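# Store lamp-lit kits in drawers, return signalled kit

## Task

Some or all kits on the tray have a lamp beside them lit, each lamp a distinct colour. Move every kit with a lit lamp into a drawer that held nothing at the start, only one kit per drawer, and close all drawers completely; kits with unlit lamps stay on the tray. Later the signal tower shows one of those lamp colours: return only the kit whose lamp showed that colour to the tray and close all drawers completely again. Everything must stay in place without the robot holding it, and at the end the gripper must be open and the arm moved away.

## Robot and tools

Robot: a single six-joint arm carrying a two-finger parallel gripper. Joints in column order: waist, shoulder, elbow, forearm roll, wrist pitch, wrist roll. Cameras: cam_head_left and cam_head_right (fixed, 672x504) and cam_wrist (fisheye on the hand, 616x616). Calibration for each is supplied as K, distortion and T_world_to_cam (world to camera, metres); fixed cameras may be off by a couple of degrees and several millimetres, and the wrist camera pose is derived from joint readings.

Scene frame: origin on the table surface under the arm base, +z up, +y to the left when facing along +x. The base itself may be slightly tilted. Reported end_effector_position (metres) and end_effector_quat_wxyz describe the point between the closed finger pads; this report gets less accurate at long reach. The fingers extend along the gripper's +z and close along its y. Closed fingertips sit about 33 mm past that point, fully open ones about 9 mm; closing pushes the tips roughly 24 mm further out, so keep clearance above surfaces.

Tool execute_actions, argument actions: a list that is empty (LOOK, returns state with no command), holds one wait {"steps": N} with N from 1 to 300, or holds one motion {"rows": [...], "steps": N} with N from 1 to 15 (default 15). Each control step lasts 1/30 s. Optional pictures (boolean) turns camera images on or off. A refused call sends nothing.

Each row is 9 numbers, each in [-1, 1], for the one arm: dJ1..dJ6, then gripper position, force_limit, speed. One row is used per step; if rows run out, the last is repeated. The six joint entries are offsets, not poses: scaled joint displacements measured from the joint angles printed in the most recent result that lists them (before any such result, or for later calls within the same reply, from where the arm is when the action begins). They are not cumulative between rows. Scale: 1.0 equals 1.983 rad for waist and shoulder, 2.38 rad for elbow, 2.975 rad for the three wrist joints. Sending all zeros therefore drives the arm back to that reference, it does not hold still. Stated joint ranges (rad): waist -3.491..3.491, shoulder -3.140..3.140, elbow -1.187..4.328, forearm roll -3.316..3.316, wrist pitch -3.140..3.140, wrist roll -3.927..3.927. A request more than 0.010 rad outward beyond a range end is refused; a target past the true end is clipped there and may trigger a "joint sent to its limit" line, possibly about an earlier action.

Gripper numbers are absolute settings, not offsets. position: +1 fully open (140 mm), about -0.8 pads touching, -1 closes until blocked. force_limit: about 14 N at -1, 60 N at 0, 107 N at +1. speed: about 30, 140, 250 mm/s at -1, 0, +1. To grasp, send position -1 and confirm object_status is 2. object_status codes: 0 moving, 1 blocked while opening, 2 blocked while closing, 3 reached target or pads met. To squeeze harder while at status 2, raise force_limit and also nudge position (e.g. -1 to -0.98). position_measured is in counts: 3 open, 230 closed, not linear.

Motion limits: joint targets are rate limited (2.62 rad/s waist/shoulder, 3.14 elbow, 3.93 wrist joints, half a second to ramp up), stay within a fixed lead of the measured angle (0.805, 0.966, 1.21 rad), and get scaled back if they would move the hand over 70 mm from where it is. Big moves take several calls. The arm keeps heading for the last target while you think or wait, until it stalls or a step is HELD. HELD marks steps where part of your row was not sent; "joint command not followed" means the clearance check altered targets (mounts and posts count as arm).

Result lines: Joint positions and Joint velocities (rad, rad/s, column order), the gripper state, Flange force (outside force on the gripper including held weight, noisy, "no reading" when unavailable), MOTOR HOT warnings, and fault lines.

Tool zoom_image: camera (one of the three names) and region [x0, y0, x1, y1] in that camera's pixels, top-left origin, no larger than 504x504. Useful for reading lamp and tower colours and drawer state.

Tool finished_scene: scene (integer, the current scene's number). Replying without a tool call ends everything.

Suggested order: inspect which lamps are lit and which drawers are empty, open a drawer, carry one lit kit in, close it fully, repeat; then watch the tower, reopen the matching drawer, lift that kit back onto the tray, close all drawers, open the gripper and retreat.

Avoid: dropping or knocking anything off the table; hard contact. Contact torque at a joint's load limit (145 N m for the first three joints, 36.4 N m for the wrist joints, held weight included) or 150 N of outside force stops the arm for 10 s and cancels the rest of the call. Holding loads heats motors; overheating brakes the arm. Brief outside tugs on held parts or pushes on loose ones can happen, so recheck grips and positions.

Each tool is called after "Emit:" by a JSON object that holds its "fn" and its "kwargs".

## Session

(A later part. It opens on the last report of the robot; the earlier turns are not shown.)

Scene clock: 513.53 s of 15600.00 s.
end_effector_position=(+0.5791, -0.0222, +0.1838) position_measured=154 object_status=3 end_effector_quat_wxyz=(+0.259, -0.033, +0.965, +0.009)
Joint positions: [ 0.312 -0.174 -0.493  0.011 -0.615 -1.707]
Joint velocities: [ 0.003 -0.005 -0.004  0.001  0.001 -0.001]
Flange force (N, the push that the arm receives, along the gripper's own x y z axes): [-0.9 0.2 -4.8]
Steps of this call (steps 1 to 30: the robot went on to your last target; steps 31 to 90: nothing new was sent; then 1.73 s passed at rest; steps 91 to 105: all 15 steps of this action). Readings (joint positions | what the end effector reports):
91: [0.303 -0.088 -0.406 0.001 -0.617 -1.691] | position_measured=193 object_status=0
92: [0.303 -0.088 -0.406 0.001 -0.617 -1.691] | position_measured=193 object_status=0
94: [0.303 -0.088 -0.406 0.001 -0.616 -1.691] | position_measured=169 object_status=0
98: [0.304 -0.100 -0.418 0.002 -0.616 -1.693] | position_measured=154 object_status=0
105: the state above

Emit:
{"fn": "execute_actions", "kwargs": {"actions": [{"rows": [[0.0143,-0.1023,-0.1155,0.0688,0.1092,-0.0704,-0.2,0,0]], "steps": 15}]}}

Emit:
{"fn": "zoom_image", "kwargs": {"camera": "cam_wrist", "region": [250, 260, 390, 380]}}

Scene clock: 550.40 s of 15600.00 s.
end_effector_position=(+0.5728, -0.0225, +0.2218) position_measured=154 object_status=3 end_effector_quat_wxyz=(+0.383, -0.031, +0.923, +0.013)
Joint positions: [ 0.341 -0.376 -0.767  0.216 -0.291 -1.916]
Joint velocities: [ 0.002 -0.002  0.001  0.005  0.005 -0.004]
Flange force (N, the push that the arm receives, along the gripper's own x y z axes): no reading
Steps of this call (steps 1 to 15: the robot went on to your last target; steps 16 to 90: nothing new was sent; then 33.37 s passed at rest; steps 91 to 105: all 15 steps of this action). Readings (joint positions | what the end effector reports):
91: [0.312 -0.174 -0.493 0.011 -0.615 -1.707] | position_measured=154 object_status=3
92: [0.313 -0.177 -0.497 0.015 -0.611 -1.710] | position_measured=154 object_status=3
94: [0.316 -0.198 -0.526 0.036 -0.577 -1.732] | position_measured=154 object_status=3
98: [0.330 -0.298 -0.660 0.136 -0.417 -1.834] | position_measured=154 object_status=3
105: the state above
camera_calibration (this result's frames):
cam_wrist: T_world_to_cam=[[-0.110985, 0.989271, -0.0949974, 0.11854], [0.442006, 0.134749, 0.886834, -0.439029], [0.89012, 0.0564358, -0.452219, -0.214676], [0, 0, 0, 1]] pos_world=[0.398297, -0.0459948, 0.303526]

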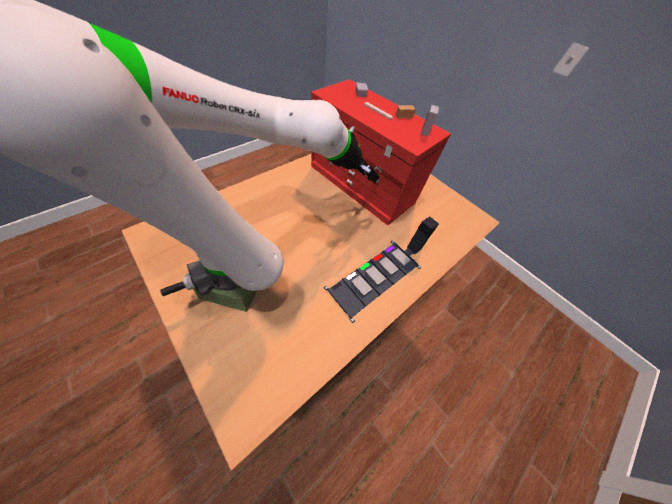

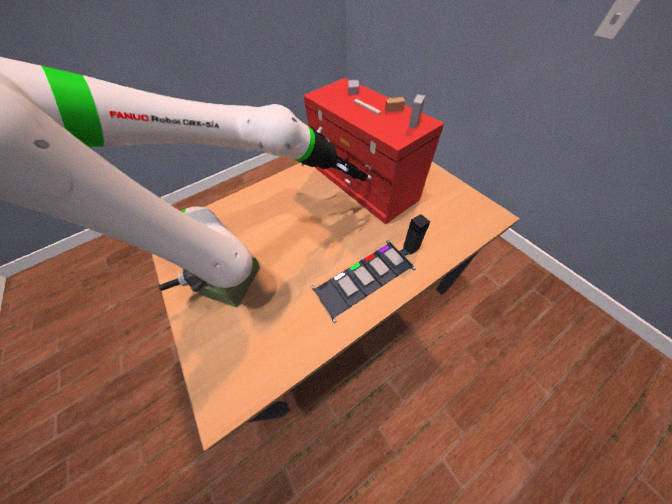

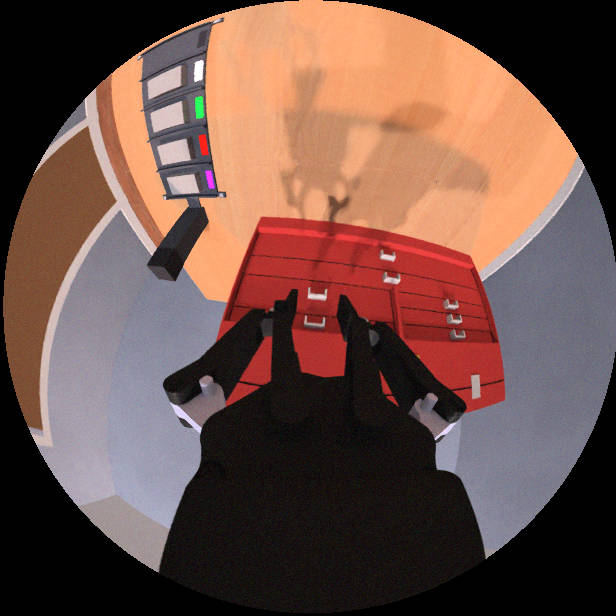

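Region (250, 260, 390, 380) of cam_wrist's 616x616 image, scaled by 3.600, with more detail than that image has; it fills the top 432 rows of this view, and the rest is white.

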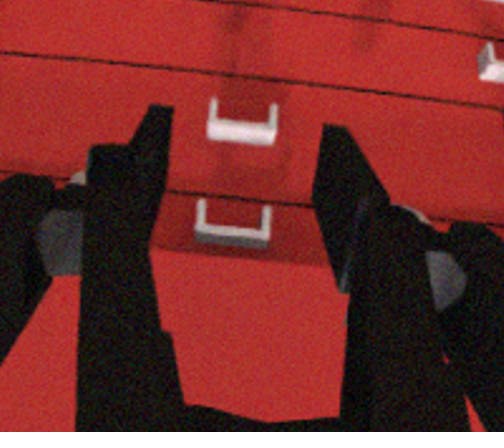

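Emit:
{"fn": "execute_actions", "kwargs": {"actions": [{"rows": [[-0.0023,0.017,0.012,-0.003,0.0024,0.004,-0.2,0,0],[-0.0044,0.033,0.0235,-0.0062,0.004,0.008,-0.2,0,0],[-0.0054,0.041,0.0293,-0.0078,0.0046,0.0098,-0.2,0,0],[-0.0054,0.041,0.0293,-0.0078,0.0046,0.0098,-0.2,0,0],[-0.0054,0.041,0.0293,-0.0078,0.0046,0.0098,-0.2,0,0],[-0.0059,0.045,0.0322,-0.0086,0.0049,0.0108,-0.2,0,0],[-0.0063,0.0486,0.0349,-0.0093,0.0051,0.0116,-0.2,0,0]], "steps": 15}]}}

Emit:
{"fn": "zoom_image", "kwargs": {"camera": "cam_wrist", "region": [250, 260, 390, 380]}}

Scene clock: 562.23 s of 15600.00 s.
end_effector_position=(+0.6056, -0.0197, +0.2221) position_measured=154 object_status=3 end_effector_quat_wxyz=(+0.382, -0.032, +0.923, +0.013)
Joint positions: [ 0.328 -0.28  -0.684  0.188 -0.276 -1.881]
Joint velocities: [-0.     0.002  0.002 -0.002  0.     0.001]
Flange force (N, the push that the arm receives, along the gripper's own x y z axes): no reading
Steps of this call (steps 1 to 15: the robot went on to your last target; steps 16 to 90: nothing new was sent; then 8.33 s passed at rest; steps 91 to 105: all 15 steps of this action). Readings (joint positions | what the end effector reports):
91: [0.341 -0.377 -0.768 0.216 -0.290 -1.916] | position_measured=154 object_status=3
92: [0.340 -0.374 -0.765 0.216 -0.290 -1.915] | position_measured=154 object_status=3
94: [0.337 -0.350 -0.745 0.209 -0.285 -1.906] | position_measured=154 object_status=3
98: [0.330 -0.294 -0.697 0.192 -0.277 -1.886] | position_measured=154 object_status=3
105: the state above
camera_calibration (this result's frames):
cam_wrist: T_world_to_cam=[[-0.112143, 0.98913, -0.0951091, 0.120157], [0.44226, 0.135392, 0.886609, -0.454276], [0.889848, 0.0573636, -0.452636, -0.243584], [0, 0, 0, 1]] pos_world=[0.431136, -0.0433724, 0.303938]

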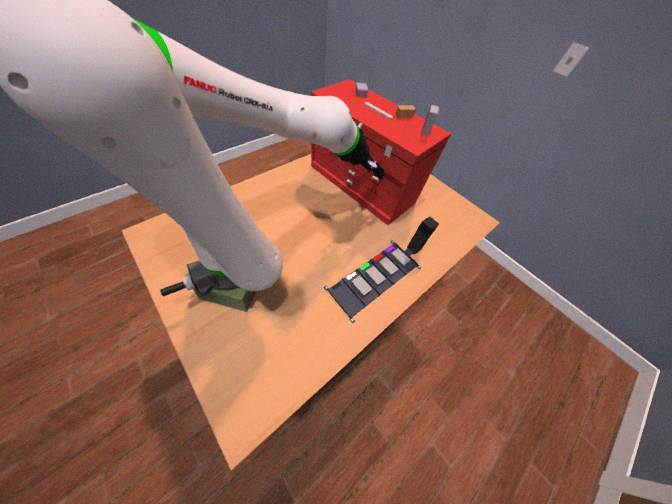

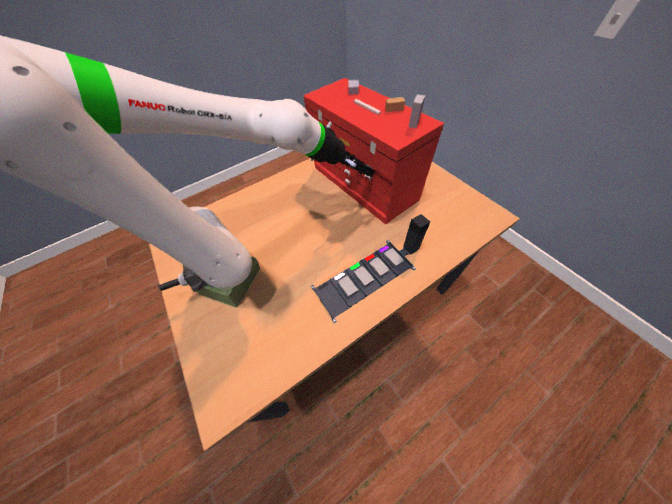

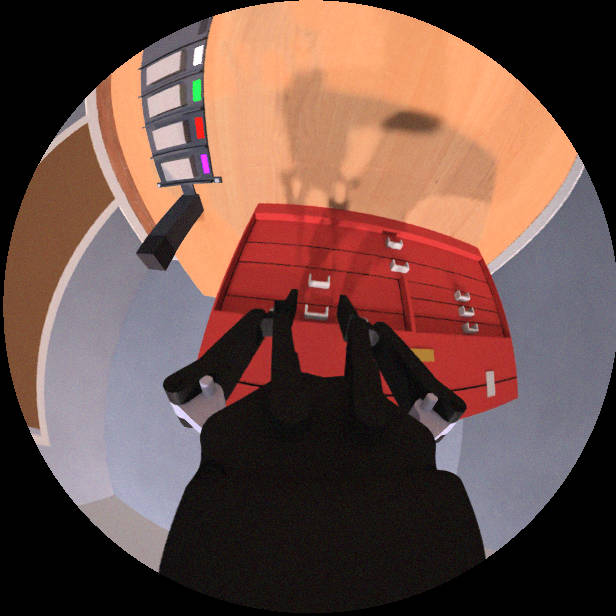

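Region (250, 260, 390, 380) of cam_wrist's 616x616 image, scaled by 3.600, with more detail than that image has; it fills the top 432 rows of this view, and the rest is white.

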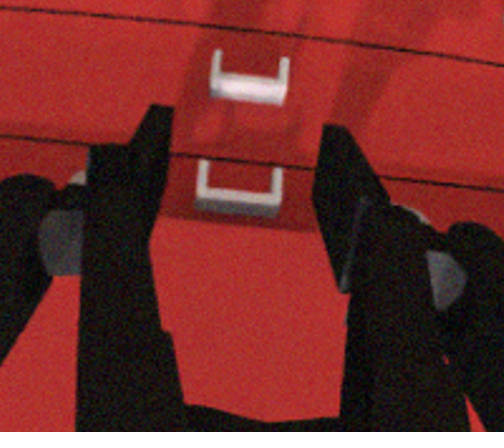

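Emit:
{"fn": "execute_actions", "kwargs": {"actions": [{"rows": [[0,0,0,0,0,0,-1,0,-0.3]], "steps": 13}], "pictures": false}}

Emit:
{"fn": "execute_actions", "kwargs": {"actions": [{"rows": [[0.0002,-0.0024,-0.0018,0.0005,-0.0001,-0.0006,-1,0,-0.3],[0.0005,-0.0048,-0.0037,0.001,-0.0002,-0.0013,-1,0,-0.3],[0.0013,-0.0115,-0.0089,0.0025,-0.0007,-0.003,-1,0,-0.3],[0.0025,-0.0213,-0.0161,0.0045,-0.0015,-0.0054,-1,0,-0.3],[0.0039,-0.0325,-0.024,0.0066,-0.0027,-0.008,-1,0,-0.3],[0.0055,-0.0438,-0.0318,0.0086,-0.0042,-0.0106,-1,0,-0.3],[0.0073,-0.0554,-0.0394,0.0105,-0.0061,-0.0131,-1,0,-0.3],[0.0092,-0.0673,-0.0469,0.0124,-0.0082,-0.0155,-1,0,-0.3],[0.0112,-0.0795,-0.0542,0.0141,-0.0107,-0.0178,-1,0,-0.3],[0.0132,-0.0908,-0.0608,0.0156,-0.0132,-0.0199,-1,0,-0.3],[0.0148,-0.1,-0.066,0.0168,-0.0153,-0.0215,-1,0,-0.3],[0.0159,-0.1058,-0.0692,0.0175,-0.0168,-0.0225,-1,0,-0.3]], "steps": 15}], "pictures": false}}

Emit:
{"fn": "execute_actions", "kwargs": {"actions": [{"steps": 6}]}}

Scene clock: 571.77 s of 15600.00 s.
end_effector_position=(+0.6056, -0.0197, +0.2221) position_measured=193 object_status=0 end_effector_quat_wxyz=(+0.382, -0.032, +0.923, +0.013)
Joint positions: [ 0.328 -0.28  -0.684  0.188 -0.276 -1.881]
Joint velocities: [ 0.001 -0.    -0.001 -0.001 -0.    -0.   ]
Flange force (N, the push that the arm receives, along the gripper's own x y z axes): no reading
Steps of this call (steps 1 to 15: the robot went on to your last target; steps 16 to 90: nothing new was sent; then 6.10 s passed at rest; steps 91 to 103: all 13 steps of this action). Readings (joint positions | what the end effector reports):
91: [0.328 -0.280 -0.684 0.188 -0.276 -1.881] | position_measured=154 object_status=0
92: [0.328 -0.280 -0.684 0.188 -0.276 -1.881] | position_measured=157 object_status=0
94: [0.328 -0.280 -0.684 0.188 -0.276 -1.881] | position_measured=169 object_status=0
98: [0.328 -0.280 -0.684 0.188 -0.276 -1.881] | position_measured=192 object_status=0
103: the state above

Scene clock: 572.27 s of 15600.00 s.
end_effector_position=(+0.5431, -0.0245, +0.2222) position_measured=193 object_status=2 end_effector_quat_wxyz=(+0.383, -0.032, +0.923, +0.013)
Joint positions: [ 0.356 -0.472 -0.837  0.236 -0.32  -1.943]
Joint velocities: [ 0.063 -0.363 -0.255  0.076 -0.115 -0.1  ]
Flange force (N, the push that the arm receives, along the gripper's own x y z axes): no reading
Steps of this call (steps 1 to 15: all 15 steps of this action). Readings (joint positions | what the end effector reports):
1: [0.328 -0.280 -0.684 0.188 -0.276 -1.881] | position_measured=193 object_status=2
2: [0.328 -0.282 -0.686 0.188 -0.276 -1.882] | position_measured=193 object_status=2
4: [0.329 -0.290 -0.694 0.191 -0.276 -1.885] | position_measured=193 object_status=2
8: [0.336 -0.342 -0.738 0.206 -0.284 -1.904] | position_measured=193 object_status=2
15: the state above

Scene clock: 572.47 s of 15600.00 s.
end_effector_position=(+0.5379, -0.0249, +0.2221) position_measured=193 object_status=2 end_effector_quat_wxyz=(+0.383, -0.032, +0.923, +0.013)
Joint positions: [ 0.36  -0.49  -0.849  0.24  -0.326 -1.948]
Joint velocities: [ 0.001 -0.003 -0.001  0.001 -0.001 -0.001]
Flange force (N, the push that the arm receives, along the gripper's own x y z axes): no reading
Steps of this call (steps 1 to 6: the robot went on to your last target). Readings (joint positions | what the end effector reports):
1: [0.358 -0.482 -0.844 0.238 -0.323 -1.946] | position_measured=193 object_status=2
2: [0.359 -0.487 -0.847 0.240 -0.325 -1.948] | position_measured=193 object_status=2
4: [0.360 -0.489 -0.849 0.240 -0.325 -1.948] | position_measured=193 object_status=2
6: the state above
camera_calibration (this result's frames):
cam_wrist: T_world_to_cam=[[-0.111296, 0.989209, -0.0952832, 0.117277], [0.441781, 0.135132, 0.886887, -0.423431], [0.890192, 0.0566125, -0.452054, -0.183389], [0, 0, 0, 1]] pos_world=[0.363368, -0.0484107, 0.303808]

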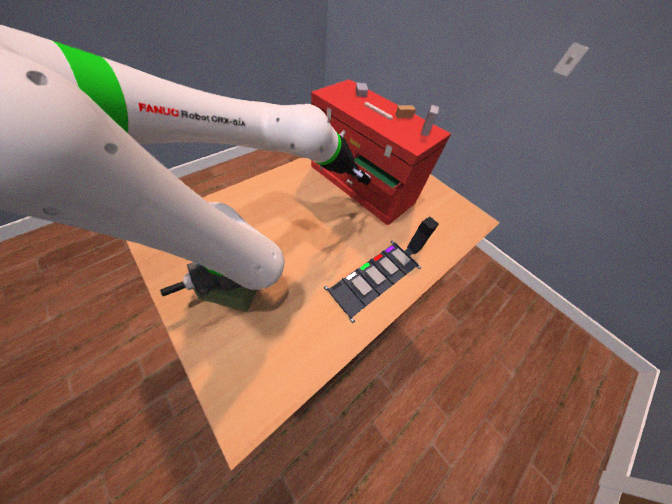

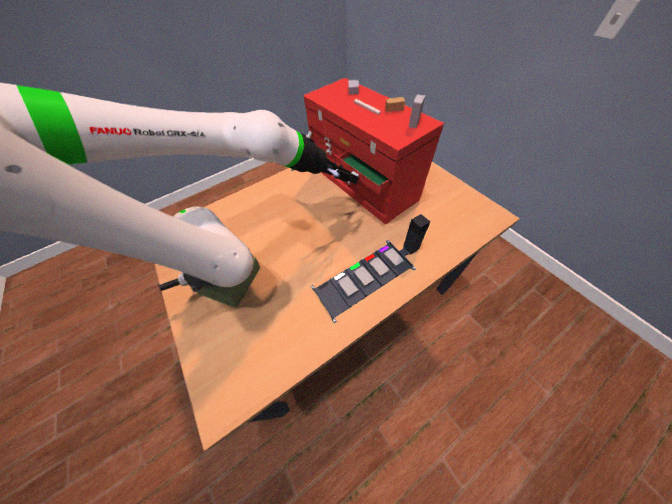

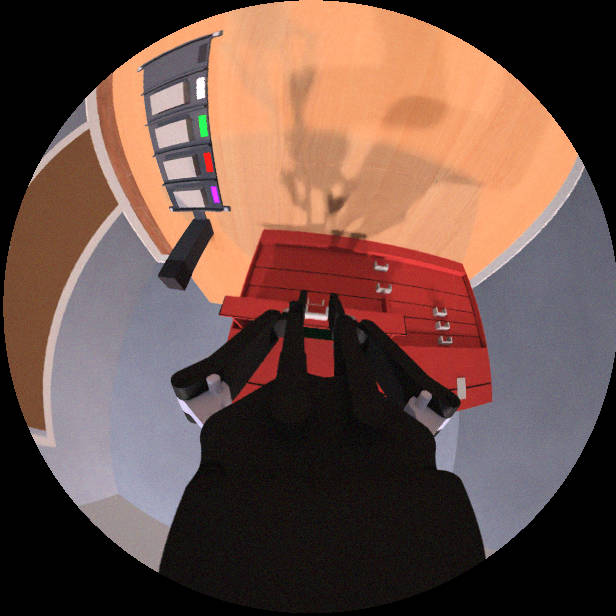

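Emit:
{"fn": "execute_actions", "kwargs": {"actions": [{"rows": [[0.0005,-0.003,-0.0016,0.0003,-0.0007,-0.0005,-1,0,-0.3],[0.0011,-0.0059,-0.0032,0.0007,-0.0015,-0.001,-1,0,-0.3],[0.0027,-0.0142,-0.0076,0.0016,-0.0037,-0.0023,-1,0,-0.3],[0.0046,-0.0238,-0.0126,0.0026,-0.0064,-0.0038,-1,0,-0.3],[0.0071,-0.0361,-0.0187,0.0038,-0.01,-0.0057,-1,0,-0.3],[0.0097,-0.0486,-0.0247,0.005,-0.0139,-0.0074,-1,0,-0.3],[0.0124,-0.0613,-0.0306,0.006,-0.018,-0.0092,-1,0,-0.3],[0.0146,-0.0716,-0.0353,0.0069,-0.0215,-0.0105,-1,0,-0.3],[0.0167,-0.0808,-0.0393,0.0075,-0.0246,-0.0116,-1,0,-0.3],[0.0182,-0.0874,-0.0421,0.008,-0.027,-0.0124,-1,0,-0.3]], "steps": 15}], "pictures": false}}

Emit:
{"fn": "execute_actions", "kwargs": {"actions": [{"rows": [[0,0,0,0,0,0,-0.22,0,0.3]], "steps": 8}]}}

Emit:
{"fn": "zoom_image", "kwargs": {"camera": "cam_head_right", "region": [300, 120, 420, 220]}}

Scene clock: 584.60 s of 15600.00 s.
end_effector_position=(+0.4911, -0.0282, +0.2217) position_measured=193 object_status=2 end_effector_quat_wxyz=(+0.382, -0.033, +0.923, +0.013)
Joint positions: [ 0.395 -0.661 -0.948  0.264 -0.404 -1.985]
Joint velocities: [ 0.019 -0.09  -0.047  0.011 -0.044 -0.017]
Flange force (N, the push that the arm receives, along the gripper's own x y z axes): no reading
Steps of this call (steps 1 to 30: the robot went on to your last target; steps 31 to 90: nothing new was sent; then 8.63 s passed at rest; steps 91 to 105: all 15 steps of this action). Readings (joint positions | what the end effector reports):
91: [0.360 -0.490 -0.849 0.240 -0.326 -1.948] | position_measured=193 object_status=2
92: [0.360 -0.492 -0.850 0.240 -0.326 -1.949] | position_measured=193 object_status=2
94: [0.362 -0.502 -0.857 0.242 -0.330 -1.951] | position_measured=193 object_status=2
98: [0.373 -0.557 -0.890 0.251 -0.354 -1.964] | position_measured=193 object_status=2
105: the state above

Scene clock: 584.87 s of 15600.00 s.
end_effector_position=(+0.4910, -0.0282, +0.2215) position_measured=157 object_status=0 end_effector_quat_wxyz=(+0.382, -0.033, +0.923, +0.013)
Joint positions: [ 0.395 -0.661 -0.948  0.264 -0.404 -1.985]
Joint velocities: [-0.003  0.001  0.001  0.002  0.001  0.002]
Flange force (N, the push that the arm receives, along the gripper's own x y z axes): no reading
Steps of this call (steps 1 to 8: all 8 steps of this action). Readings (joint positions | what the end effector reports):
1: [0.395 -0.662 -0.949 0.264 -0.405 -1.985] | position_measured=193 object_status=0
2: [0.395 -0.662 -0.949 0.264 -0.405 -1.985] | position_measured=193 object_status=0
4: [0.396 -0.661 -0.949 0.264 -0.405 -1.985] | position_measured=170 object_status=0
8: the state above
camera_calibration (this result's frames):
cam_wrist: T_world_to_cam=[[-0.113272, 0.988952, -0.0956248, 0.116324], [0.442805, 0.136405, 0.886181, -0.402118], [0.889434, 0.0580364, -0.453364, -0.140991], [0, 0, 0, 1]] pos_world=[0.316639, -0.0520046, 0.303553]

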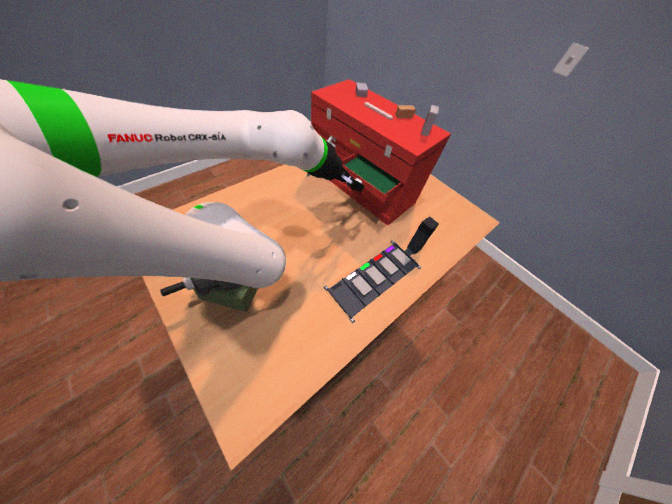

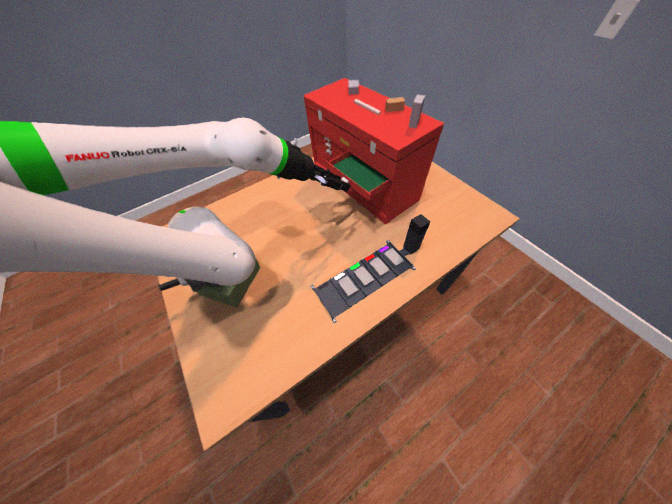

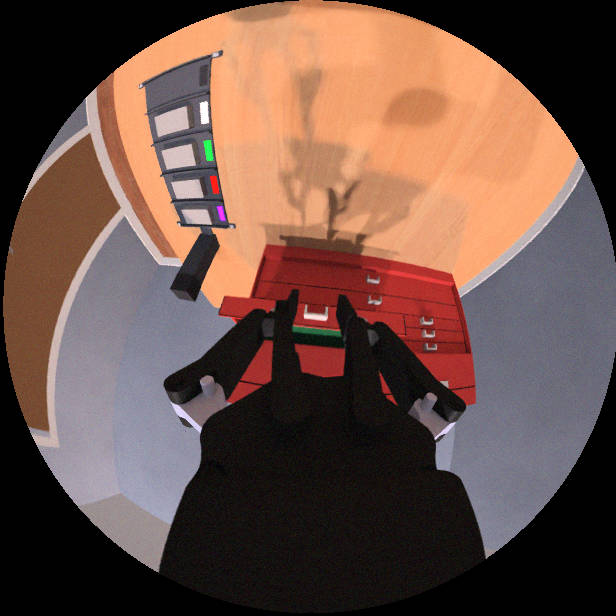

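Region (300, 120, 420, 220) of cam_head_right's 672x504 image, scaled by 4.200, with more detail than that image has.

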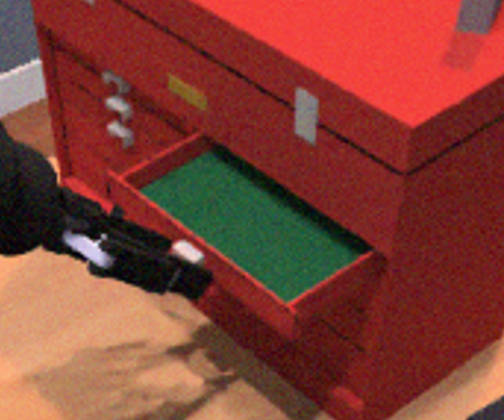

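Emit:
{"fn": "execute_actions", "kwargs": {"actions": [{"rows": [[0.0096,-0.0408,-0.0165,0.0023,-0.02,-0.0045,-0.22,0,0],[0.0096,-0.0408,-0.0165,0.0023,-0.02,-0.0045,-0.22,0,0],[0.0096,-0.0408,-0.0165,0.0023,-0.02,-0.0045,-0.22,0,0],[0.0096,-0.0408,-0.0165,0.0023,-0.02,-0.0045,-0.22,0,0],[0.0096,-0.0408,-0.0165,0.0023,-0.03,-0.0045,-0.22,0,0],[0.0096,-0.0408,-0.0165,0.0023,-0.04,-0.0045,-0.22,0,0],[-0.3924,0.3734,0.2462,-0.1341,-0.2276,-0.2036,-0.22,0,0]], "steps": 15}], "pictures": false}}

Emit:
{"fn": "execute_actions", "kwargs": {"actions": [{"steps": 27}], "pictures": false}}

Emit:
{"fn": "execute_actions", "kwargs": {"actions": [{"rows": [[0.0052,0.0267,-0.0169,-0.0026,0.0314,0.0017,-0.22,0,0]], "steps": 12}]}}

Emit:
{"fn": "zoom_image", "kwargs": {"camera": "cam_wrist", "region": [260, 230, 400, 350]}}

Scene clock: 599.70 s of 15600.00 s.
end_effector_position=(+0.4460, -0.1000, +0.1964) position_measured=157 object_status=3 end_effector_quat_wxyz=(+0.299, +0.125, +0.946, -0.007)
Joint positions: [ 0.268 -0.615 -0.875  0.193 -0.624 -2.113]
Joint velocities: [-0.884  0.985  0.696 -0.444 -0.61  -0.636]
Flange force (N, the push that the arm receives, along the gripper's own x y z axes): no reading
Steps of this call (steps 1 to 15: the robot went on to your last target; steps 16 to 90: nothing new was sent; then 11.33 s passed at rest; steps 91 to 105: all 15 steps of this action). Readings (joint positions | what the end effector reports):
91: [0.395 -0.661 -0.948 0.264 -0.404 -1.985] | position_measured=157 object_status=3
92: [0.396 -0.664 -0.949 0.264 -0.407 -1.985] | position_measured=157 object_status=3
94: [0.401 -0.688 -0.960 0.265 -0.424 -1.989] | position_measured=157 object_status=3
98: [0.411 -0.738 -0.984 0.269 -0.495 -2.000] | position_measured=157 object_status=3
105: the state above

Scene clock: 600.60 s of 15600.00 s.
end_effector_position=(+0.3363, -0.2860, +0.1003) position_measured=157 object_status=3 end_effector_quat_wxyz=(-0.001, +0.717, +0.698, +0.000)
Joint positions: [-0.383  0.08  -0.362 -0.135 -1.082 -2.59 ]
Joint velocities: [-0.002  0.002  0.001  0.    -0.001 -0.002]
Flange force (N, the push that the arm receives, along the gripper's own x y z axes): [-1.4 3.2 -2.2]
Steps of this call (steps 1 to 27: the robot went on to your last target). Readings (joint positions | what the end effector reports):
1: [0.239 -0.582 -0.852 0.178 -0.645 -2.135] | position_measured=157 object_status=3
2: [0.208 -0.550 -0.828 0.163 -0.666 -2.157] | position_measured=157 object_status=3
4: [0.148 -0.485 -0.780 0.133 -0.709 -2.201] | position_measured=157 object_status=3
8: [0.024 -0.353 -0.683 0.070 -0.796 -2.292] | position_measured=157 object_status=3
27: the state above

Scene clock: 601.00 s of 15600.00 s.
end_effector_position=(+0.3365, -0.2860, +0.0623) position_measured=157 object_status=3 end_effector_quat_wxyz=(-0.001, +0.716, +0.698, +0.000)
Joint positions: [-0.372  0.133 -0.402 -0.143 -0.988 -2.585]
Joint velocities: [ 0.001  0.002 -0.002 -0.001  0.001  0.   ]
Flange force (N, the push that the arm receives, along the gripper's own x y z axes): [0.0 1.0 -2.6]
Steps of this call (steps 1 to 12: all 12 steps of this action). Readings (joint positions | what the end effector reports):
1: [-0.383 0.080 -0.362 -0.135 -1.081 -2.590] | position_measured=157 object_status=3
2: [-0.382 0.083 -0.364 -0.135 -1.077 -2.590] | position_measured=157 object_status=3
4: [-0.378 0.103 -0.380 -0.139 -1.041 -2.588] | position_measured=157 object_status=3
8: [-0.372 0.132 -0.402 -0.143 -0.990 -2.585] | position_measured=157 object_status=3
12: the state above
camera_calibration (this result's frames):
cam_wrist: T_world_to_cam=[[0.996766, 0.0713871, -0.0368877, -0.301022], [0.0792807, -0.948492, 0.306721, -0.309323], [-0.0130917, -0.308654, -0.951084, 0.169051], [0, 0, 0, 1]] pos_world=[0.326785, -0.219723, 0.244554]

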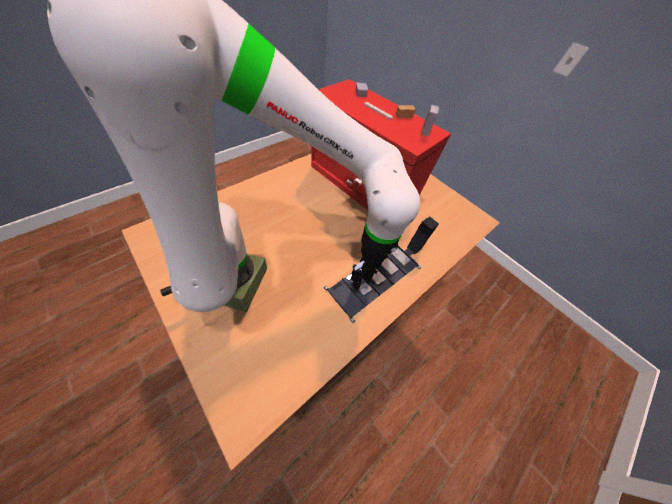

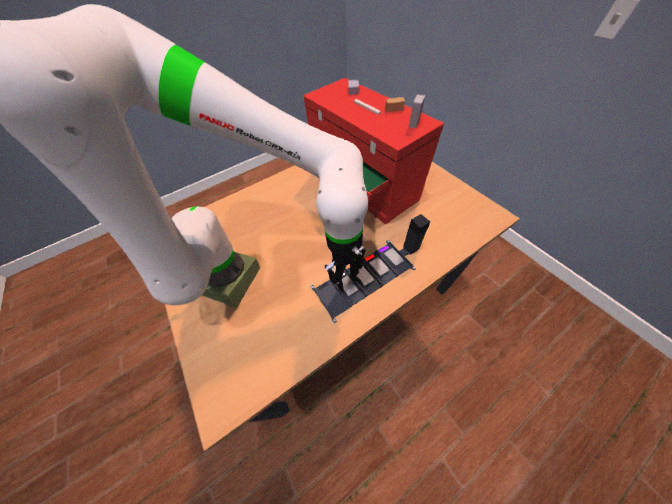

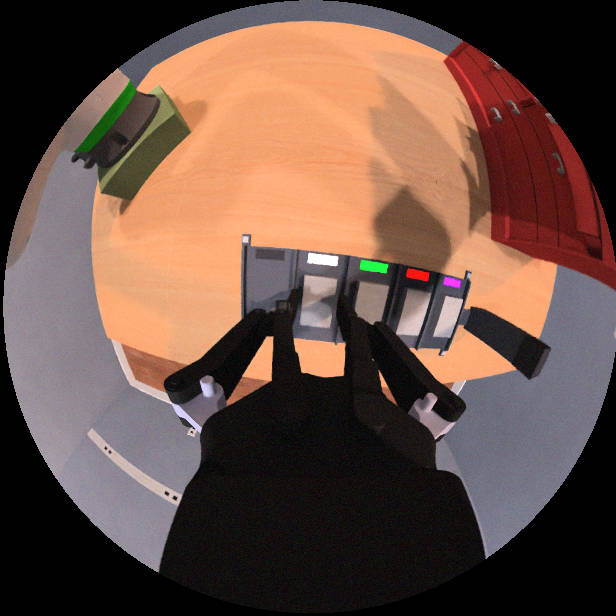

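Region (260, 230, 400, 350) of cam_wrist's 616x616 image, scaled by 3.600, with more detail than that image has; it fills the top 432 rows of this view, and the rest is white.

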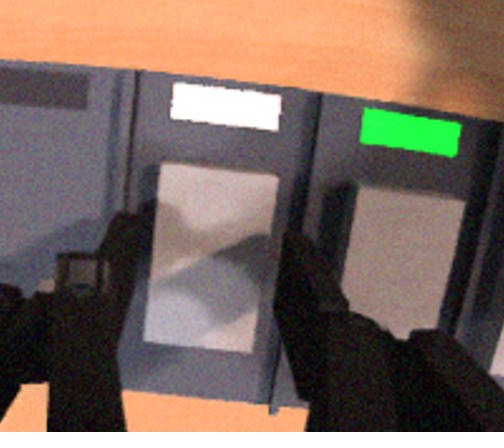

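Emit:
{"fn": "execute_actions", "kwargs": {"actions": [{"rows": [[0.0013,0.008,-0.0038,-0.0007,0.008,0.0004,-0.22,0.3,-0.5],[0.0027,0.0156,-0.0076,-0.0014,0.0165,0.0009,-0.22,0.3,-0.5],[0.0027,0.0156,-0.0076,-0.0014,0.0165,0.0009,-0.22,0.3,-0.5],[0.0027,0.0156,-0.0076,-0.0014,0.0165,0.0009,-0.22,0.3,-0.5],[0.0027,0.0156,-0.0076,-0.0014,0.0165,0.0009,-0.22,0.3,-0.5],[0.0027,0.0156,-0.0076,-0.0014,0.0165,0.0009,-0.22,0.3,-0.5],[0.0027,0.0156,-0.0076,-0.0014,0.0165,0.0009,-1,0.3,-0.5]], "steps": 15}], "pictures": false}}

Emit:
{"fn": "execute_actions", "kwargs": {"actions": [{"steps": 8}], "pictures": false}}

Emit:
{"fn": "execute_actions", "kwargs": {"actions": [{"rows": [[-0.0013,-0.008,0.0038,0.0007,-0.008,0,-1,0.3,-0.5],[-0.0027,-0.0156,0.0076,0.0014,-0.0165,0,-1,0.3,-0.5],[-0.0079,-0.0423,0.0245,0.004,-0.0479,0,-1,0.3,-0.5],[-0.0079,-0.0423,0.0245,0.004,-0.0479,0,-1,0.3,-0.5],[-0.0079,-0.0423,0.0245,0.004,-0.0479,0,-1,0.3,-0.5],[-0.0265,-0.1066,0.1615,0.009,-0.2022,0,-1,0.3,-0.5]], "steps": 15}], "pictures": false}}

Emit:
{"fn": "execute_actions", "kwargs": {"actions": [{"steps": 12}], "pictures": false}}

Emit:
{"fn": "execute_actions", "kwargs": {"actions": [{"rows": [[0.3524,0.1026,0.1204,0.0196,-0.0042,0.3139,-1,0.3,-0.5]], "steps": 15}], "pictures": false}}

Emit:
{"fn": "execute_actions", "kwargs": {"actions": [{"steps": 22}]}}

Scene clock: 624.77 s of 15600.00 s.
end_effector_position=(+0.3363, -0.2862, +0.0426) position_measured=176 object_status=0 end_effector_quat_wxyz=(-0.001, +0.716, +0.698, +0.000)
Joint positions: [-0.367  0.163 -0.42  -0.147 -0.939 -2.583]
Joint velocities: [-0.     0.001 -0.001  0.001  0.001  0.   ]
Flange force (N, the push that the arm receives, along the gripper's own x y z axes): [11.4 -4.3 -46.5]
Steps of this call (steps 1 to 15: the robot went on to your last target; steps 16 to 90: nothing new was sent; then 20.27 s passed at rest; steps 91 to 105: all 15 steps of this action). Readings (joint positions | what the end effector reports):
91: [-0.372 0.133 -0.403 -0.143 -0.988 -2.585] | position_measured=157 object_status=3
92: [-0.372 0.136 -0.404 -0.143 -0.983 -2.585] | position_measured=157 object_status=3
94: [-0.369 0.152 -0.414 -0.146 -0.958 -2.584] | position_measured=157 object_status=3
98: [-0.367 0.163 -0.420 -0.147 -0.940 -2.583] | position_measured=160 object_status=0
105: the state above

Scene clock: 625.03 s of 15600.00 s.
end_effector_position=(+0.3363, -0.2861, +0.0425) position_measured=176 object_status=2 end_effector_quat_wxyz=(-0.001, +0.717, +0.698, +0.000)
Joint positions: [-0.367  0.163 -0.42  -0.147 -0.939 -2.583]
Joint velocities: [-0.001  0.    -0.     0.001  0.     0.   ]
Flange force (N, the push that the arm receives, along the gripper's own x y z axes): [10.4 -4.4 -53.5]
Steps of this call (steps 1 to 8: the robot went on to your last target). Readings (joint positions | what the end effector reports):
1: [-0.367 0.163 -0.420 -0.147 -0.939 -2.583] | position_measured=176 object_status=0
2: [-0.367 0.163 -0.420 -0.147 -0.939 -2.583] | position_measured=176 object_status=0
4: [-0.367 0.163 -0.420 -0.147 -0.939 -2.583] | position_measured=176 object_status=0
8: the state above

Scene clock: 625.53 s of 15600.00 s.
end_effector_position=(+0.3491, -0.2876, +0.1995) position_measured=176 object_status=2 end_effector_quat_wxyz=(-0.004, +0.709, +0.705, +0.002)
Joint positions: [-0.402  0.016 -0.184 -0.128 -1.329 -2.583]
Joint velocities: [-0.083 -0.295  0.68   0.036 -0.971 -0.001]
Flange force (N, the push that the arm receives, along the gripper's own x y z axes): [-0.6 4.0 -0.1]
Steps of this call (steps 1 to 15: all 15 steps of this action). Readings (joint positions | what the end effector reports):
1: [-0.367 0.163 -0.420 -0.147 -0.939 -2.583] | position_measured=176 object_status=2
2: [-0.367 0.161 -0.420 -0.147 -0.942 -2.583] | position_measured=176 object_status=2
4: [-0.371 0.141 -0.408 -0.145 -0.975 -2.583] | position_measured=176 object_status=2
8: [-0.382 0.087 -0.351 -0.137 -1.093 -2.583] | position_measured=176 object_status=2
15: the state above

Scene clock: 625.93 s of 15600.00 s.
end_effector_position=(+0.3398, -0.2799, +0.2909) position_measured=176 object_status=2 end_effector_quat_wxyz=(-0.003, +0.706, +0.708, -0.001)
Joint positions: [-0.42  -0.048 -0.036 -0.12  -1.54  -2.583]
Joint velocities: [ 0.    -0.002  0.002  0.    -0.003 -0.   ]
Flange force (N, the push that the arm receives, along the gripper's own x y z axes): [2.8 0.2 -0.6]
Steps of this call (steps 1 to 12: the robot went on to your last target). Readings (joint positions | what the end effector reports):
1: [-0.405 0.006 -0.161 -0.127 -1.362 -2.583] | position_measured=176 object_status=2
2: [-0.407 -0.004 -0.138 -0.126 -1.395 -2.583] | position_measured=176 object_status=2
4: [-0.413 -0.023 -0.093 -0.123 -1.459 -2.583] | position_measured=176 object_status=2
8: [-0.419 -0.047 -0.039 -0.120 -1.536 -2.583] | position_measured=176 object_status=2
12: the state above

Scene clock: 626.43 s of 15600.00 s.
end_effector_position=(+0.4627, -0.1873, +0.2899) position_measured=176 object_status=2 end_effector_quat_wxyz=(-0.005, +0.402, +0.916, -0.004)
Joint positions: [-0.104  0.045  0.093 -0.094 -1.546 -2.161]
Joint velocities: [ 0.764  0.221  0.313  0.062 -0.013  1.014]
Flange force (N, the push that the arm receives, along the gripper's own x y z axes): [-1.5 2.0 -3.1]
Steps of this call (steps 1 to 15: all 15 steps of this action). Readings (joint positions | what the end effector reports):
1: [-0.419 -0.048 -0.036 -0.120 -1.541 -2.582] | position_measured=176 object_status=2
2: [-0.416 -0.047 -0.035 -0.120 -1.541 -2.578] | position_measured=176 object_status=2
4: [-0.393 -0.039 -0.025 -0.118 -1.541 -2.546] | position_measured=176 object_status=2
8: [-0.288 -0.008 0.018 -0.109 -1.543 -2.407] | position_measured=176 object_status=2
15: the state above

Scene clock: 627.17 s of 15600.00 s.
end_effector_position=(+0.5674, -0.0112, +0.2854) position_measured=176 object_status=2 end_effector_quat_wxyz=(-0.001, -0.034, +0.999, +0.000)
Joint positions: [ 0.279  0.156  0.25  -0.062 -1.553 -1.649]
Joint velocities: [0.003 0.001 0.    0.    0.    0.002]
Flange force (N, the push that the arm receives, along the gripper's own x y z axes): [-0.7 1.3 -1.3]
Steps of this call (steps 1 to 22: the robot went on to your last target). Readings (joint positions | what the end effector reports):
1: [-0.078 0.052 0.104 -0.092 -1.547 -2.126] | position_measured=176 object_status=2
2: [-0.052 0.060 0.114 -0.090 -1.547 -2.092] | position_measured=176 object_status=2
4: [-0.001 0.075 0.135 -0.085 -1.548 -2.024] | position_measured=176 object_status=2
8: [0.099 0.104 0.176 -0.077 -1.550 -1.890] | position_measured=176 object_status=2
22: the state above
camera_calibration (this result's frames):
cam_wrist: T_world_to_cam=[[-0.165999, 0.985486, -0.0355128, 0.127073], [0.93669, 0.168834, 0.306767, -0.609341], [0.308311, 0.0176586, -0.951122, 0.290342], [0, 0, 0, 1]] pos_world=[0.502343, -0.027478, 0.467589]

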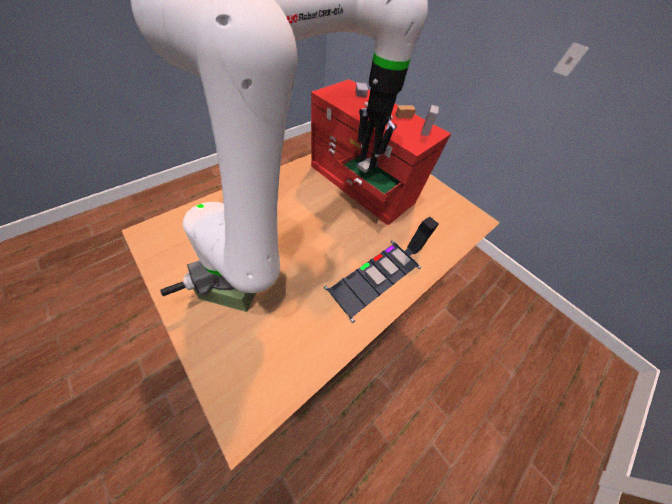

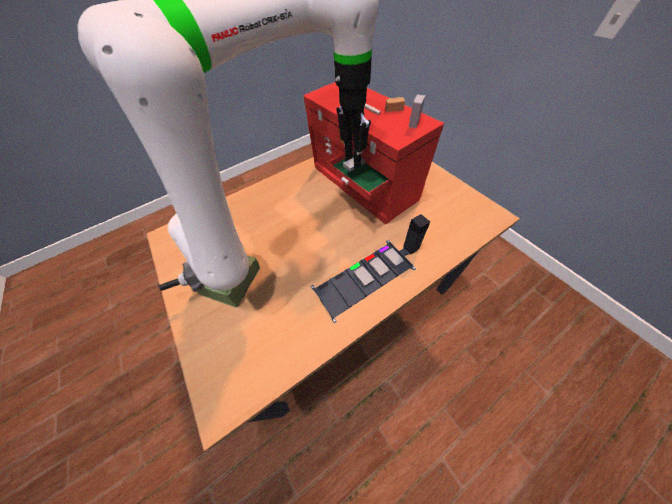

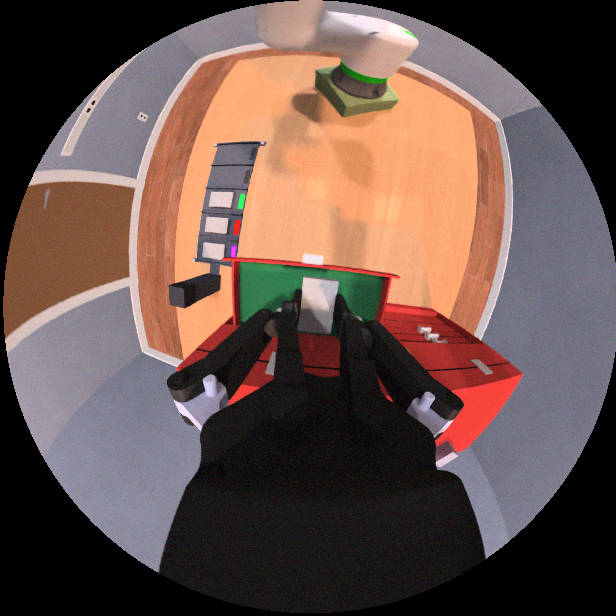

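Emit:
{"fn": "execute_actions", "kwargs": {"actions": [{"rows": [[0.0007,0.0008,-0.009,0,0.0078,0,-1,0.3,-0.5],[0.0014,0.0016,-0.018,0,0.0156,0,-1,0.3,-0.5],[0.002,0.0025,-0.028,0,0.024,0,-1,0.3,-0.5],[0.002,0.0025,-0.028,0,0.024,0,-1,0.3,-0.5],[0.002,0.0025,-0.028,0,0.024,0,-1,0.3,-0.5],[0.0022,0.0028,-0.031,0,0.0267,0,-1,0.3,-0.5],[0.0024,0.0031,-0.034,0,0.0293,0,-1,0.3,-0.5]], "steps": 14}], "pictures": false}}

Emit:
{"fn": "execute_actions", "kwargs": {"actions": [{"rows": [[0.0001,0.0002,-0.0018,0,0.0016,0,-1,0.3,-0.5]], "steps": 7}], "pictures": false}}

Scene clock: 633.07 s of 15600.00 s.
end_effector_position=(+0.5674, -0.0111, +0.2474) position_measured=176 object_status=2 end_effector_quat_wxyz=(-0.001, -0.034, +0.999, +0.000)
Joint positions: [ 0.284  0.162  0.17  -0.062 -1.466 -1.649]
Joint velocities: [ 0.001  0.001 -0.004  0.001  0.003  0.   ]
Flange force (N, the push that the arm receives, along the gripper's own x y z axes): [3.8 2.0 0.6]
Steps of this call (steps 1 to 30: the robot went on to your last target; steps 31 to 90: nothing new was sent; then 2.43 s passed at rest; steps 91 to 104: all 14 steps of this action). Readings (joint positions | what the end effector reports):
91: [0.279 0.156 0.250 -0.062 -1.553 -1.649] | position_measured=176 object_status=2
92: [0.280 0.156 0.247 -0.062 -1.548 -1.649] | position_measured=176 object_status=2
94: [0.281 0.158 0.222 -0.062 -1.522 -1.649] | position_measured=176 object_status=2
98: [0.283 0.161 0.180 -0.062 -1.477 -1.649] | position_measured=176 object_status=2
104: the state above

Scene clock: 633.30 s of 15600.00 s.
end_effector_position=(+0.5673, -0.0112, +0.2454) position_measured=176 object_status=2 end_effector_quat_wxyz=(-0.001, -0.034, +0.999, +0.000)
Joint positions: [ 0.284  0.162  0.165 -0.062 -1.461 -1.649]
Joint velocities: [ 0.001  0.    -0.001 -0.001  0.002  0.001]
Flange force (N, the push that the arm receives, along the gripper's own x y z axes): [-1.3 1.8 -1.4]
Steps of this call (steps 1 to 7: all 7 steps of this action). Readings (joint positions | what the end effector reports):
1: [0.284 0.162 0.169 -0.062 -1.466 -1.649] | position_measured=176 object_status=2
2: [0.284 0.162 0.168 -0.062 -1.464 -1.649] | position_measured=176 object_status=2
4: [0.284 0.162 0.166 -0.062 -1.462 -1.649] | position_measured=176 object_status=2
7: the state above

Emit:
{"fn": "execute_actions", "kwargs": {"actions": [{"rows": [[0.0001,0.0002,-0.0018,0,0.0016,0,-1,0.3,-0.5]], "steps": 7}], "pictures": false}}

Scene clock: 638.23 s of 15600.00 s.
end_effector_position=(+0.5673, -0.0112, +0.2434) position_measured=176 object_status=2 end_effector_quat_wxyz=(-0.001, -0.034, +0.999, +0.000)
Joint positions: [ 0.284  0.162  0.161 -0.062 -1.457 -1.649]
Joint velocities: [ 0.001 -0.    -0.    -0.     0.002 -0.   ]
Flange force (N, the push that the arm receives, along the gripper's own x y z axes): [0.4 1.7 -1.4]
Steps of this call (steps 1 to 15: the robot went on to your last target; steps 16 to 90: nothing new was sent; then 1.70 s passed at rest; steps 91 to 97: all 7 steps of this action). Readings (joint positions | what the end effector reports):
91: [0.284 0.162 0.165 -0.062 -1.461 -1.649] | position_measured=176 object_status=2
92: [0.284 0.162 0.164 -0.062 -1.459 -1.649] | position_measured=176 object_status=2
94: [0.284 0.162 0.162 -0.062 -1.457 -1.649] | position_measured=176 object_status=2
97: the state above

Emit:
{"fn": "execute_actions", "kwargs": {"actions": []}}

Scene clock: 661.70 s of 15600.00 s.
end_effector_position=(+0.5673, -0.0112, +0.2433) position_measured=176 object_status=2 end_effector_quat_wxyz=(-0.001, -0.034, +0.999, +0.000)
Joint positions: [ 0.284  0.163  0.161 -0.062 -1.457 -1.649]
Joint velocities: [-0.001 -0.    -0.001  0.001  0.     0.001]
Flange force (N, the push that the arm receives, along the gripper's own x y z axes): [1.0 1.3 -1.7]
Steps of this call (steps 1 to 15: the robot went on to your last target; steps 16 to 90: nothing new was sent; then 20.47 s passed at rest). Readings (joint positions | what the end effector reports):
1: [0.284 0.162 0.161 -0.062 -1.457 -1.649] | position_measured=176 object_status=2
2: [0.284 0.162 0.161 -0.062 -1.457 -1.649] | position_measured=176 object_status=2
4: [0.284 0.163 0.161 -0.062 -1.457 -1.649] | position_measured=176 object_status=2
8: [0.284 0.163 0.161 -0.062 -1.457 -1.649] | position_measured=176 object_status=2
90: the state above
The arm was judged still, so your last target was given up. Only a new action makes it travel on or press farther. Fingers that are still opening or closing keep moving.
camera_calibration (this result's frames):
cam_wrist: T_world_to_cam=[[-0.165246, 0.985621, -0.0352721, 0.125021], [0.936762, 0.16804, 0.306984, -0.59643], [0.308497, 0.0176862, -0.951061, 0.250245], [0, 0, 0, 1]] pos_world=[0.502173, -0.0274251, 0.425502]

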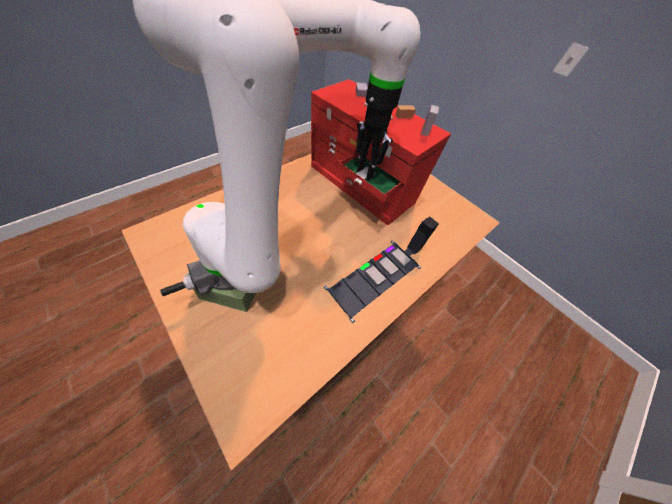

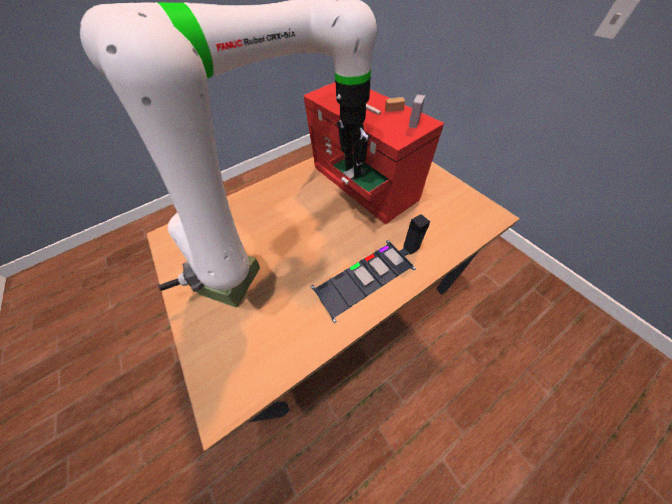

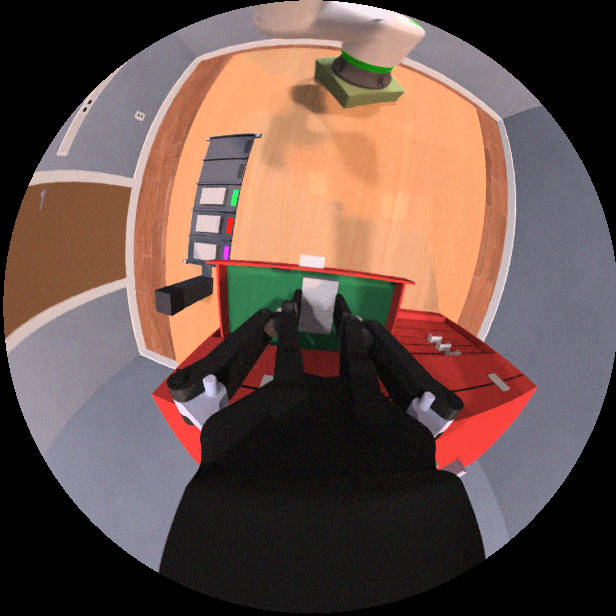

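Emit:
{"fn": "execute_actions", "kwargs": {"actions": [{"rows":[[0.0001,0.0002,-0.0018,0,0.0016,0,-1,0.3,-0.5]],"steps":9}], "pictures": false}}

Scene clock: 664.53 s of 15600.00 s.
end_effector_position=(+0.5673, -0.0112, +0.2414) position_measured=176 object_status=2 end_effector_quat_wxyz=(-0.001, -0.034, +0.999, +0.000)
Joint positions: [ 0.285  0.163  0.157 -0.062 -1.452 -1.649]
Joint velocities: [-0.001  0.    -0.001 -0.001  0.     0.   ]
Flange force (N, the push that the arm receives, along the gripper's own x y z axes): [2.8 3.1 -26.4]
Steps of this call (steps 1 to 76: nothing new was sent; steps 77 to 85: all 9 steps of this action). Readings (joint positions | what the end effector reports):
77: [0.284 0.163 0.161 -0.062 -1.456 -1.649] | position_measured=176 object_status=2
78: [0.284 0.163 0.159 -0.062 -1.455 -1.649] | position_measured=176 object_status=2
80: [0.284 0.163 0.158 -0.062 -1.453 -1.649] | position_measured=176 object_status=2
84: [0.285 0.163 0.157 -0.062 -1.452 -1.649] | position_measured=176 object_status=2
85: the state above


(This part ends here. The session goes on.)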